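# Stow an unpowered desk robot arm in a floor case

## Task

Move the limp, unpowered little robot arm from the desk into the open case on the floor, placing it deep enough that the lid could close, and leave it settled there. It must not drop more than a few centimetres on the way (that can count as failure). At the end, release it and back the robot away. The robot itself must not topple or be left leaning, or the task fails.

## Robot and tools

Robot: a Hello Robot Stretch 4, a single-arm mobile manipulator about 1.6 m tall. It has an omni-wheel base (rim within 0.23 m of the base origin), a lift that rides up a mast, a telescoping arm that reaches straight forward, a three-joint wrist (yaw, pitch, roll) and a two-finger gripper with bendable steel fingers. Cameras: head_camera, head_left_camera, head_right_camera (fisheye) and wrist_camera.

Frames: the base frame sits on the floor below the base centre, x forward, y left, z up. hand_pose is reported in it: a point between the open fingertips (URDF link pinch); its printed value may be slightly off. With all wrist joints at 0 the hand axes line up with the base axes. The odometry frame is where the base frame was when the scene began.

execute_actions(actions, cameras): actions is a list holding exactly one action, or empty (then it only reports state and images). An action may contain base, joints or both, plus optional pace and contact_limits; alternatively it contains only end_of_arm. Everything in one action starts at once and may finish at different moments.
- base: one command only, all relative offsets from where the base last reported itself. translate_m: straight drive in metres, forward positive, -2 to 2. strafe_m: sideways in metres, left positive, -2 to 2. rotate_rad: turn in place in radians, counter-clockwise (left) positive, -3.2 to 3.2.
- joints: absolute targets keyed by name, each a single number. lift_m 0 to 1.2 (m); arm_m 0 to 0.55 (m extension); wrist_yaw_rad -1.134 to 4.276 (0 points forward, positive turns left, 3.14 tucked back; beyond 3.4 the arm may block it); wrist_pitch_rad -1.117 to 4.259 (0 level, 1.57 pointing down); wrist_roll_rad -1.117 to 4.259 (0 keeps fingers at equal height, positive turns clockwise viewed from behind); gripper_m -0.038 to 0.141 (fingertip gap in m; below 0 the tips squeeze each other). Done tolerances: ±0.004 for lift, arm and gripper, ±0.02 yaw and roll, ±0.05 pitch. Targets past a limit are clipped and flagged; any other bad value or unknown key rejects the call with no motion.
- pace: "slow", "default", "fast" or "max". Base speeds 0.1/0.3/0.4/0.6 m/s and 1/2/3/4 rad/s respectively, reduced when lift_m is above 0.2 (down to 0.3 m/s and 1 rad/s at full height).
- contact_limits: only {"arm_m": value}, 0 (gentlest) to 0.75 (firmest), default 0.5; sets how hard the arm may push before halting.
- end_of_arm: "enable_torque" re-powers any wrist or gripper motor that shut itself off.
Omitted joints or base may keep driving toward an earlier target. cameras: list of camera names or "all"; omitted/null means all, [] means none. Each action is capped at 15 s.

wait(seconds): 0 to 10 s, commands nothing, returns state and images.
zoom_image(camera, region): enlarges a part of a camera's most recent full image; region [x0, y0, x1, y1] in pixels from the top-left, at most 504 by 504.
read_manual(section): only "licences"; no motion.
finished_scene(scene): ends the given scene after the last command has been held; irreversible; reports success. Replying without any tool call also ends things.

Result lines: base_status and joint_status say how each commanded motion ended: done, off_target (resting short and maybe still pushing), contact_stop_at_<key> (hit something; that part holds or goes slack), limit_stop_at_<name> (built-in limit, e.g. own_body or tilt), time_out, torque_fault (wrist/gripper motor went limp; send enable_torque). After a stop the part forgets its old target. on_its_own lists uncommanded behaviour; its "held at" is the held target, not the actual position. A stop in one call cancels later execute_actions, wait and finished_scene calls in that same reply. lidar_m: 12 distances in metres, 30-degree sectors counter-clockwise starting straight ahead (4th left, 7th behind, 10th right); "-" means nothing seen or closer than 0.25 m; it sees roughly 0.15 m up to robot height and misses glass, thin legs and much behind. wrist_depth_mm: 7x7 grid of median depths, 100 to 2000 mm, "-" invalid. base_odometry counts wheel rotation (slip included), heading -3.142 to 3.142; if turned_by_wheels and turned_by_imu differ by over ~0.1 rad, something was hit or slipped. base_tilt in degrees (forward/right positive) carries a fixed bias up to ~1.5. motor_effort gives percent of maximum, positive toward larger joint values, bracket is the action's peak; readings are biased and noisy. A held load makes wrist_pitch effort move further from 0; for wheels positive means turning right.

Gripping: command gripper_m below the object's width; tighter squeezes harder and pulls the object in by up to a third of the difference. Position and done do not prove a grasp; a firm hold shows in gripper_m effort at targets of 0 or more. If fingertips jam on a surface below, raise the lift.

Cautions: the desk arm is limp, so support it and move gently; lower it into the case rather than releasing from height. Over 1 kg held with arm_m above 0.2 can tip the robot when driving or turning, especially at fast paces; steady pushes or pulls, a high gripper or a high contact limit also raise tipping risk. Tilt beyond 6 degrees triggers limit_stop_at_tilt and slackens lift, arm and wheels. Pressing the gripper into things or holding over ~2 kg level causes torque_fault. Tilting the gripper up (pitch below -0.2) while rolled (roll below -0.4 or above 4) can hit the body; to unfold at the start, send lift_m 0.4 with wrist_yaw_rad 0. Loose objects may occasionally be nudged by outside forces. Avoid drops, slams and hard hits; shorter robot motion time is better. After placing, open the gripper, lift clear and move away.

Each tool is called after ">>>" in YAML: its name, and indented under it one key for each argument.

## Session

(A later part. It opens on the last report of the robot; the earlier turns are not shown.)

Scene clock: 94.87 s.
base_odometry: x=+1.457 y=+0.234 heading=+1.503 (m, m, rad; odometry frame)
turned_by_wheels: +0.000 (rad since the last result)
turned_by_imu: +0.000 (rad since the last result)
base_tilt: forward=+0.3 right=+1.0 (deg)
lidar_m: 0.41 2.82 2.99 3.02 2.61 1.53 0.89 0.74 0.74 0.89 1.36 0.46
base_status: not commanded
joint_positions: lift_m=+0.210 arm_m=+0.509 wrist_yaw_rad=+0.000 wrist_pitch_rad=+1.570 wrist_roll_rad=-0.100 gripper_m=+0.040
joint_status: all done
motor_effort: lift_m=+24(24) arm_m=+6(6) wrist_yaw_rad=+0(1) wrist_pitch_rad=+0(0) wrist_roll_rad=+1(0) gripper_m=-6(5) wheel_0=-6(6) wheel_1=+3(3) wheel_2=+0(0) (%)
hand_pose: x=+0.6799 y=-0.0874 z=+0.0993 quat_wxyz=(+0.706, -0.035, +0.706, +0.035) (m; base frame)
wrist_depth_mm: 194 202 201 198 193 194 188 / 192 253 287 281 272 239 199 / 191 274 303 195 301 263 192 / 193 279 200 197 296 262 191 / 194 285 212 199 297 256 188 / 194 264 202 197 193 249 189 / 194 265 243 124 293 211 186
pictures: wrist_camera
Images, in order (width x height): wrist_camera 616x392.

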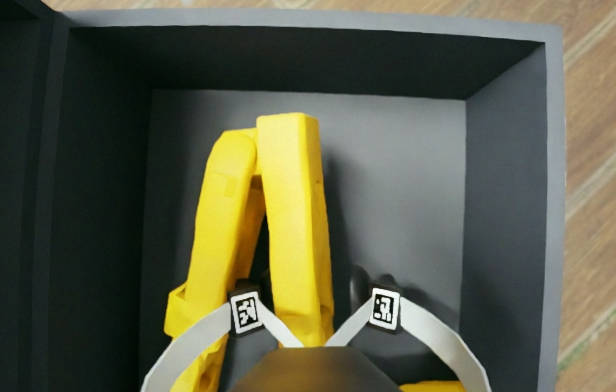

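>>> execute_actions:
  actions:
    - {"joints":{"lift_m":0.172},"pace":"slow"}
  cameras: []

>>> execute_actions:
  actions:
    - {"joints":{"gripper_m":0.075,"arm_m":0.49},"pace":"slow"}
  cameras: ["wrist_camera"]

>>> execute_actions:
  actions:
    - {"joints":{"gripper_m":0.066,"lift_m":0.2},"pace":"slow"}
  cameras: ["wrist_camera"]

Scene clock: 99.97 s.
base_odometry: x=+1.457 y=+0.234 heading=+1.503 (m, m, rad; odometry frame)
turned_by_wheels: +0.000 (rad since the last result)
turned_by_imu: +0.000 (rad since the last result)
base_tilt: forward=+0.3 right=+0.9 (deg)
lidar_m: 0.42 2.82 2.98 3.02 2.60 1.54 0.86 0.73 0.76 0.88 1.35 0.44
base_status: not commanded
joint_positions: lift_m=+0.172 arm_m=+0.509 wrist_yaw_rad=+0.000 wrist_pitch_rad=+1.570 wrist_roll_rad=-0.100 gripper_m=+0.040
joint_status: all done
motor_effort: lift_m=+14(23) arm_m=+6(6) wrist_yaw_rad=-1(0) wrist_pitch_rad=+2(1) wrist_roll_rad=+1(0) gripper_m=-6(6) wheel_0=-6(6) wheel_1=+3(3) wheel_2=+0(0) (%)
hand_pose: x=+0.6801 y=-0.0874 z=+0.0621 quat_wxyz=(+0.707, -0.035, +0.706, +0.035) (m; base frame)
wrist_depth_mm: 181 202 199 196 191 183 - / 189 253 267 266 265 237 191 / 191 265 266 205 263 260 191 / 194 264 211 216 263 258 190 / 195 262 216 208 258 253 187 / 195 262 200 191 193 249 184 / 195 253 235 124 256 208 -
pictures: none
No camera images: the call's "cameras" was empty. Leave "cameras" out to get every camera's image.

Scene clock: 101.60 s.
base_odometry: x=+1.457 y=+0.234 heading=+1.503 (m, m, rad; odometry frame)
turned_by_wheels: +0.000 (rad since the last result)
turned_by_imu: +0.000 (rad since the last result)
base_tilt: forward=+0.3 right=+0.9 (deg)
lidar_m: 0.42 2.78 2.99 2.96 2.60 1.52 0.84 0.75 0.72 0.89 1.36 0.47
base_status: not commanded
joint_positions: lift_m=+0.172 arm_m=+0.491 wrist_yaw_rad=+0.000 wrist_pitch_rad=+1.570 wrist_roll_rad=-0.100 gripper_m=+0.075
joint_status: all done
motor_effort: lift_m=+15(15) arm_m=-6(8) wrist_yaw_rad=+0(1) wrist_pitch_rad=+2(4) wrist_roll_rad=+1(1) gripper_m=-2(6) wheel_0=-6(6) wheel_1=+3(3) wheel_2=+0(0) (%)
hand_pose: x=+0.6624 y=-0.0874 z=+0.0621 quat_wxyz=(+0.707, -0.035, +0.706, +0.035) (m; base frame)
wrist_depth_mm: 185 230 236 233 228 214 - / 187 267 268 266 264 263 191 / 191 266 206 265 263 262 191 / 193 260 202 263 260 259 189 / 195 246 207 260 260 254 187 / 195 213 190 240 195 233 184 / 195 211 259 123 256 205 -
pictures: wrist_camera
Images, in order (width x height): wrist_camera 616x392.

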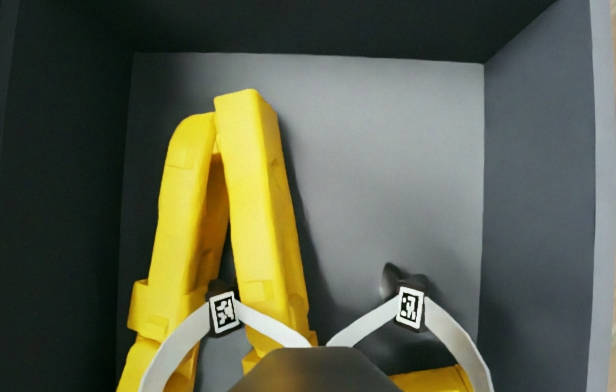

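Scene clock: 102.63 s.
base_odometry: x=+1.457 y=+0.234 heading=+1.503 (m, m, rad; odometry frame)
turned_by_wheels: +0.000 (rad since the last result)
turned_by_imu: +0.000 (rad since the last result)
base_tilt: forward=+0.2 right=+1.0 (deg)
lidar_m: 0.42 2.79 2.95 3.01 2.61 1.57 0.90 0.74 0.74 0.87 1.36 0.46
base_status: not commanded
joint_positions: lift_m=+0.200 arm_m=+0.491 wrist_yaw_rad=+0.000 wrist_pitch_rad=+1.570 wrist_roll_rad=-0.100 gripper_m=+0.066
joint_status: all done
motor_effort: lift_m=+24(23) arm_m=-6(6) wrist_yaw_rad=-1(0) wrist_pitch_rad=+0(0) wrist_roll_rad=+1(1) gripper_m=-4(3) wheel_0=-5(6) wheel_1=+3(3) wheel_2=+0(0) (%)
hand_pose: x=+0.6622 y=-0.0874 z=+0.0893 quat_wxyz=(+0.706, -0.035, +0.706, +0.035) (m; base frame)
wrist_depth_mm: 183 233 239 235 229 215 - / 187 268 294 291 291 265 193 / 190 274 210 290 289 263 186 / 193 278 211 289 287 260 185 / 193 262 217 256 289 256 188 / 193 246 199 223 195 236 185 / 193 238 283 123 282 211 -
pictures: wrist_camera
Images, in order (width x height): wrist_camera 616x392.

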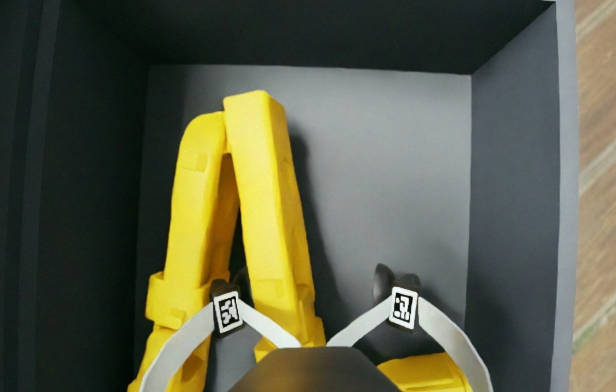

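Pad hooks under the upper arm's lip; opening should free it (lifted about 2 cm).

>>> execute_actions:
  actions:
    - {"joints":{"gripper_m":0.095,"lift_m":0.192},"pace":"slow"}
  cameras: ["wrist_camera"]

>>> execute_actions:
  actions:
    - {"joints":{"lift_m":0.21},"pace":"slow"}
  cameras: ["wrist_camera"]

Scene clock: 107.23 s.
base_odometry: x=+1.457 y=+0.234 heading=+1.503 (m, m, rad; odometry frame)
turned_by_wheels: +0.000 (rad since the last result)
turned_by_imu: +0.000 (rad since the last result)
base_tilt: forward=+0.3 right=+1.0 (deg)
lidar_m: 0.42 2.82 2.97 2.99 2.61 1.55 0.90 0.72 0.76 0.89 1.36 0.44
base_status: not commanded
joint_positions: lift_m=+0.192 arm_m=+0.491 wrist_yaw_rad=+0.000 wrist_pitch_rad=+1.570 wrist_roll_rad=-0.100 gripper_m=+0.095
joint_status: all done
motor_effort: lift_m=+16(24) arm_m=-7(6) wrist_yaw_rad=+0(1) wrist_pitch_rad=+3(0) wrist_roll_rad=+0(1) gripper_m=-3(4) wheel_0=-6(6) wheel_1=+3(3) wheel_2=+0(0) (%)
hand_pose: x=+0.6623 y=-0.0874 z=+0.0819 quat_wxyz=(+0.707, -0.035, +0.706, +0.035) (m; base frame)
wrist_depth_mm: 185 231 238 235 229 215 - / 187 271 286 285 282 264 193 / 190 256 219 283 282 264 191 / 193 245 216 282 281 260 190 / 193 246 222 279 279 257 188 / 194 227 200 277 215 229 185 / 194 227 268 124 215 209 -
pictures: wrist_camera
Images, in order (width x height): wrist_camera 616x392.

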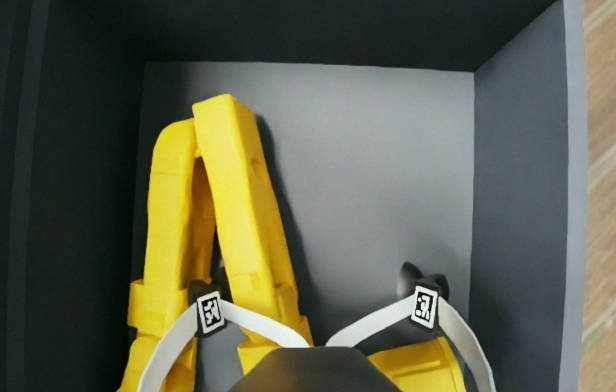

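Scene clock: 108.10 s.
base_odometry: x=+1.457 y=+0.234 heading=+1.503 (m, m, rad; odometry frame)
turned_by_wheels: +0.000 (rad since the last result)
turned_by_imu: +0.000 (rad since the last result)
base_tilt: forward=+0.2 right=+1.0 (deg)
lidar_m: 0.42 2.81 2.97 2.98 2.61 1.53 0.87 0.75 0.75 0.87 1.36 0.44
base_status: not commanded
joint_positions: lift_m=+0.210 arm_m=+0.491 wrist_yaw_rad=+0.000 wrist_pitch_rad=+1.570 wrist_roll_rad=-0.100 gripper_m=+0.095
joint_status: all done
motor_effort: lift_m=+24(26) arm_m=-6(6) wrist_yaw_rad=-1(0) wrist_pitch_rad=+0(2) wrist_roll_rad=+0(0) gripper_m=-1(4) wheel_0=-6(6) wheel_1=+3(3) wheel_2=+0(0) (%)
hand_pose: x=+0.6622 y=-0.0874 z=+0.0993 quat_wxyz=(+0.706, -0.035, +0.706, +0.035) (m; base frame)
wrist_depth_mm: 193 232 239 235 229 216 - / 192 270 303 303 301 265 199 / 191 238 207 303 300 264 193 / 192 228 212 301 297 260 191 / 193 231 210 297 296 256 188 / 194 227 201 294 214 230 190 / 194 229 274 124 213 211 186
pictures: wrist_camera
Images, in order (width x height): wrist_camera 616x392.

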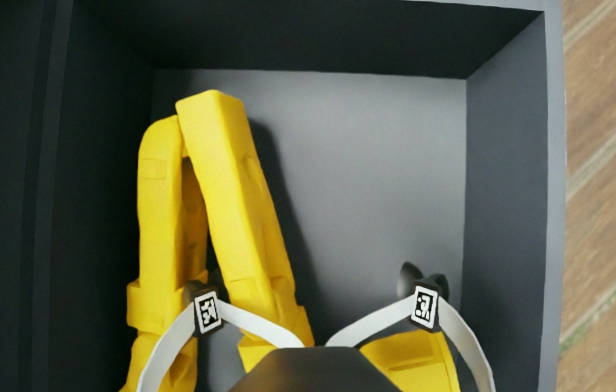

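>>> execute_actions:
  actions:
    - {"joints":{"lift_m":0.188},"pace":"slow"}
  cameras: []

>>> execute_actions:
  actions:
    - {"joints":{"wrist_roll_rad":-0.55,"arm_m":0.475,"gripper_m":0.1},"pace":"slow"}
  cameras: ["wrist_camera"]

>>> execute_actions:
  actions:
    - {"joints":{"lift_m":0.21},"pace":"slow"}
  cameras: ["wrist_camera"]

Scene clock: 113.63 s.
base_odometry: x=+1.457 y=+0.234 heading=+1.503 (m, m, rad; odometry frame)
turned_by_wheels: +0.000 (rad since the last result)
turned_by_imu: +0.000 (rad since the last result)
base_tilt: forward=+0.3 right=+1.0 (deg)
lidar_m: 0.43 2.81 2.97 2.99 2.59 1.56 0.88 0.74 0.74 0.90 1.37 0.46
base_status: not commanded
joint_positions: lift_m=+0.188 arm_m=+0.491 wrist_yaw_rad=+0.000 wrist_pitch_rad=+1.570 wrist_roll_rad=-0.100 gripper_m=+0.095
joint_status: all done
motor_effort: lift_m=+15(21) arm_m=-6(7) wrist_yaw_rad=-1(1) wrist_pitch_rad=+2(2) wrist_roll_rad=+0(0) gripper_m=-4(3) wheel_0=-6(6) wheel_1=+3(3) wheel_2=+0(0) (%)
hand_pose: x=+0.6623 y=-0.0874 z=+0.0780 quat_wxyz=(+0.706, -0.035, +0.706, +0.035) (m; base frame)
wrist_depth_mm: 184 229 237 234 227 213 - / 187 268 285 282 279 263 193 / 191 256 224 279 278 263 192 / 193 245 220 279 277 259 190 / 194 231 213 277 277 255 188 / 194 225 201 276 215 230 185 / 194 228 273 124 209 201 -
pictures: none
No camera images: the call's "cameras" was empty. Leave "cameras" out to get every camera's image.

Scene clock: 114.70 s.
base_odometry: x=+1.457 y=+0.234 heading=+1.503 (m, m, rad; odometry frame)
turned_by_wheels: +0.000 (rad since the last result)
turned_by_imu: +0.000 (rad since the last result)
base_tilt: forward=+0.3 right=+0.9 (deg)
lidar_m: 0.42 2.83 2.98 2.97 2.60 1.54 0.87 0.73 0.72 0.89 1.35 0.44
base_status: not commanded
joint_positions: lift_m=+0.188 arm_m=+0.476 wrist_yaw_rad=+0.000 wrist_pitch_rad=+1.570 wrist_roll_rad=-0.550 gripper_m=+0.100
joint_status: all done
motor_effort: lift_m=+15(15) arm_m=-7(7) wrist_yaw_rad=-1(1) wrist_pitch_rad=+3(6) wrist_roll_rad=-1(3) gripper_m=-3(3) wheel_0=-6(6) wheel_1=+3(3) wheel_2=+0(0) (%)
hand_pose: x=+0.6474 y=-0.0874 z=+0.0780 quat_wxyz=(+0.681, -0.192, +0.680, +0.192) (m; base frame)
wrist_depth_mm: 161 172 257 283 250 202 - / 160 192 262 223 281 252 215 / 169 220 227 223 278 278 270 / 178 232 230 222 278 278 256 / 200 229 277 277 277 274 227 / 217 216 198 273 215 242 201 / 220 220 276 124 273 212 -
pictures: wrist_camera
Images, in order (width x height): wrist_camera 616x392.

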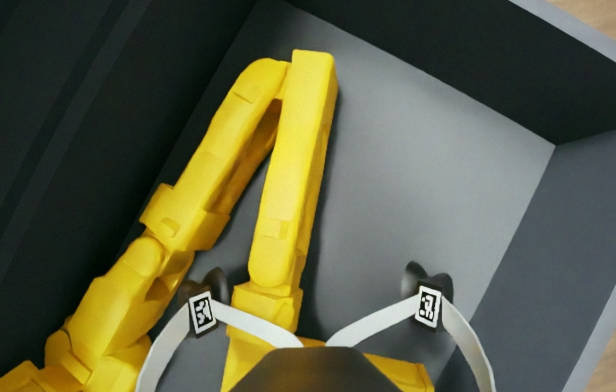

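Scene clock: 115.63 s.
base_odometry: x=+1.457 y=+0.234 heading=+1.503 (m, m, rad; odometry frame)
turned_by_wheels: +0.000 (rad since the last result)
turned_by_imu: +0.000 (rad since the last result)
base_tilt: forward=+0.3 right=+0.9 (deg)
lidar_m: 0.43 2.80 2.97 2.97 2.60 1.53 0.89 0.75 0.74 0.88 1.36 0.46
base_status: not commanded
joint_positions: lift_m=+0.210 arm_m=+0.476 wrist_yaw_rad=+0.000 wrist_pitch_rad=+1.570 wrist_roll_rad=-0.550 gripper_m=+0.100
joint_status: all done
motor_effort: lift_m=+22(23) arm_m=-7(7) wrist_yaw_rad=-1(0) wrist_pitch_rad=+1(2) wrist_roll_rad=-1(0) gripper_m=-2(3) wheel_0=-6(6) wheel_1=+3(3) wheel_2=+0(0) (%)
hand_pose: x=+0.6474 y=-0.0874 z=+0.0994 quat_wxyz=(+0.681, -0.192, +0.680, +0.192) (m; base frame)
wrist_depth_mm: 183 186 256 306 251 204 327 / 182 193 282 252 303 253 215 / 181 220 270 250 301 298 268 / 190 248 256 270 297 298 256 / 201 246 285 297 297 297 227 / 229 236 198 296 214 241 201 / 223 242 296 124 252 212 187
pictures: wrist_camera
Images, in order (width x height): wrist_camera 616x392.

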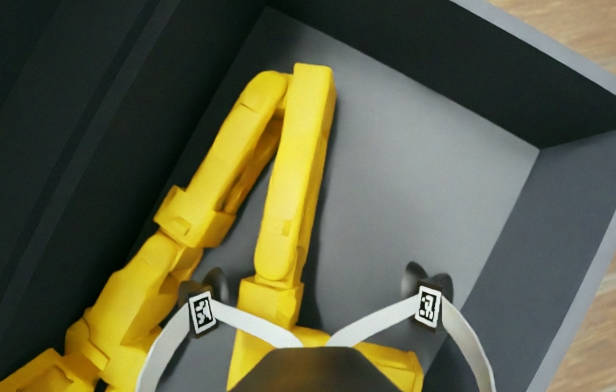

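>>> execute_actions:
  actions:
    - {"joints":{"lift_m":0.45},"pace":"fast"}
  cameras: []

>>> execute_actions:
  actions:
    - {"base":{"translate_m":-0.25},"joints":{"arm_m":0,"wrist_pitch_rad":0.9,"wrist_roll_rad":0},"pace":"fast"}
  cameras: ["wrist_camera"]

Scene clock: 120.23 s.
base_odometry: x=+1.457 y=+0.234 heading=+1.503 (m, m, rad; odometry frame)
turned_by_wheels: +0.000 (rad since the last result)
turned_by_imu: +0.000 (rad since the last result)
base_tilt: forward=+0.3 right=+0.9 (deg)
lidar_m: 0.40 2.80 2.98 2.95 2.59 1.55 0.90 0.72 0.76 0.89 1.35 0.47
base_status: not commanded
joint_positions: lift_m=+0.450 arm_m=+0.476 wrist_yaw_rad=+0.000 wrist_pitch_rad=+1.570 wrist_roll_rad=-0.550 gripper_m=+0.100
joint_status: all done
motor_effort: lift_m=+22(24) arm_m=-6(7) wrist_yaw_rad=+0(1) wrist_pitch_rad=+2(2) wrist_roll_rad=+0(0) gripper_m=-3(1) wheel_0=-6(6) wheel_1=+3(3) wheel_2=+0(0) (%)
hand_pose: x=+0.6473 y=-0.0874 z=+0.3395 quat_wxyz=(+0.681, -0.192, +0.680, +0.192) (m; base frame)
wrist_depth_mm: 153 251 362 580 574 574 574 / 156 281 427 500 574 574 574 / 235 322 427 544 530 569 569 / 262 377 488 544 544 559 559 / 294 418 492 549 539 569 559 / 336 421 197 462 214 554 554 / 332 433 500 124 559 559 549
pictures: none
No camera images: the call's "cameras" was empty. Leave "cameras" out to get every camera's image.

Scene clock: 122.30 s.
base_odometry: x=+1.440 y=-0.016 heading=+1.503 (m, m, rad; odometry frame)
turned_by_wheels: +0.000 (rad since the last result)
turned_by_imu: +0.000 (rad since the last result)
base_tilt: forward=+0.2 right=+1.0 (deg)
lidar_m: 0.65 3.14 3.15 2.79 2.49 1.13 0.67 0.55 0.57 0.67 1.18 0.67
base_status: done
joint_positions: lift_m=+0.450 arm_m=+0.002 wrist_yaw_rad=+0.000 wrist_pitch_rad=+0.902 wrist_roll_rad=+0.000 gripper_m=+0.100
joint_status: all done
motor_effort: lift_m=+22(22) arm_m=-7(7) wrist_yaw_rad=+0(2) wrist_pitch_rad=-5(5) wrist_roll_rad=+1(4) gripper_m=-2(2) wheel_0=-4(11) wheel_1=-1(8) wheel_2=+0(14) (%)
hand_pose: x=+0.3516 y=-0.0875 z=+0.4017 quat_wxyz=(+0.900, +0.000, +0.436, +0.000) (m; base frame)
wrist_depth_mm: 1499 1397 809 1336 1308 1229 1118 / 1205 1138 788 960 1078 1078 1060 / 1008 976 707 854 891 904 891 / 854 831 798 707 788 788 778 / 759 741 732 723 707 707 691 / 661 661 197 647 215 621 615 / 609 597 603 124 580 564 564
pictures: wrist_camera
Images, in order (width x height): wrist_camera 616x392.

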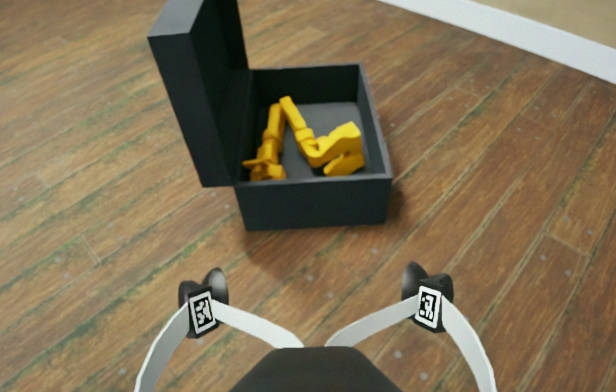

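>>> finished_scene:
  scene: 2

The scene is finished: the task was done.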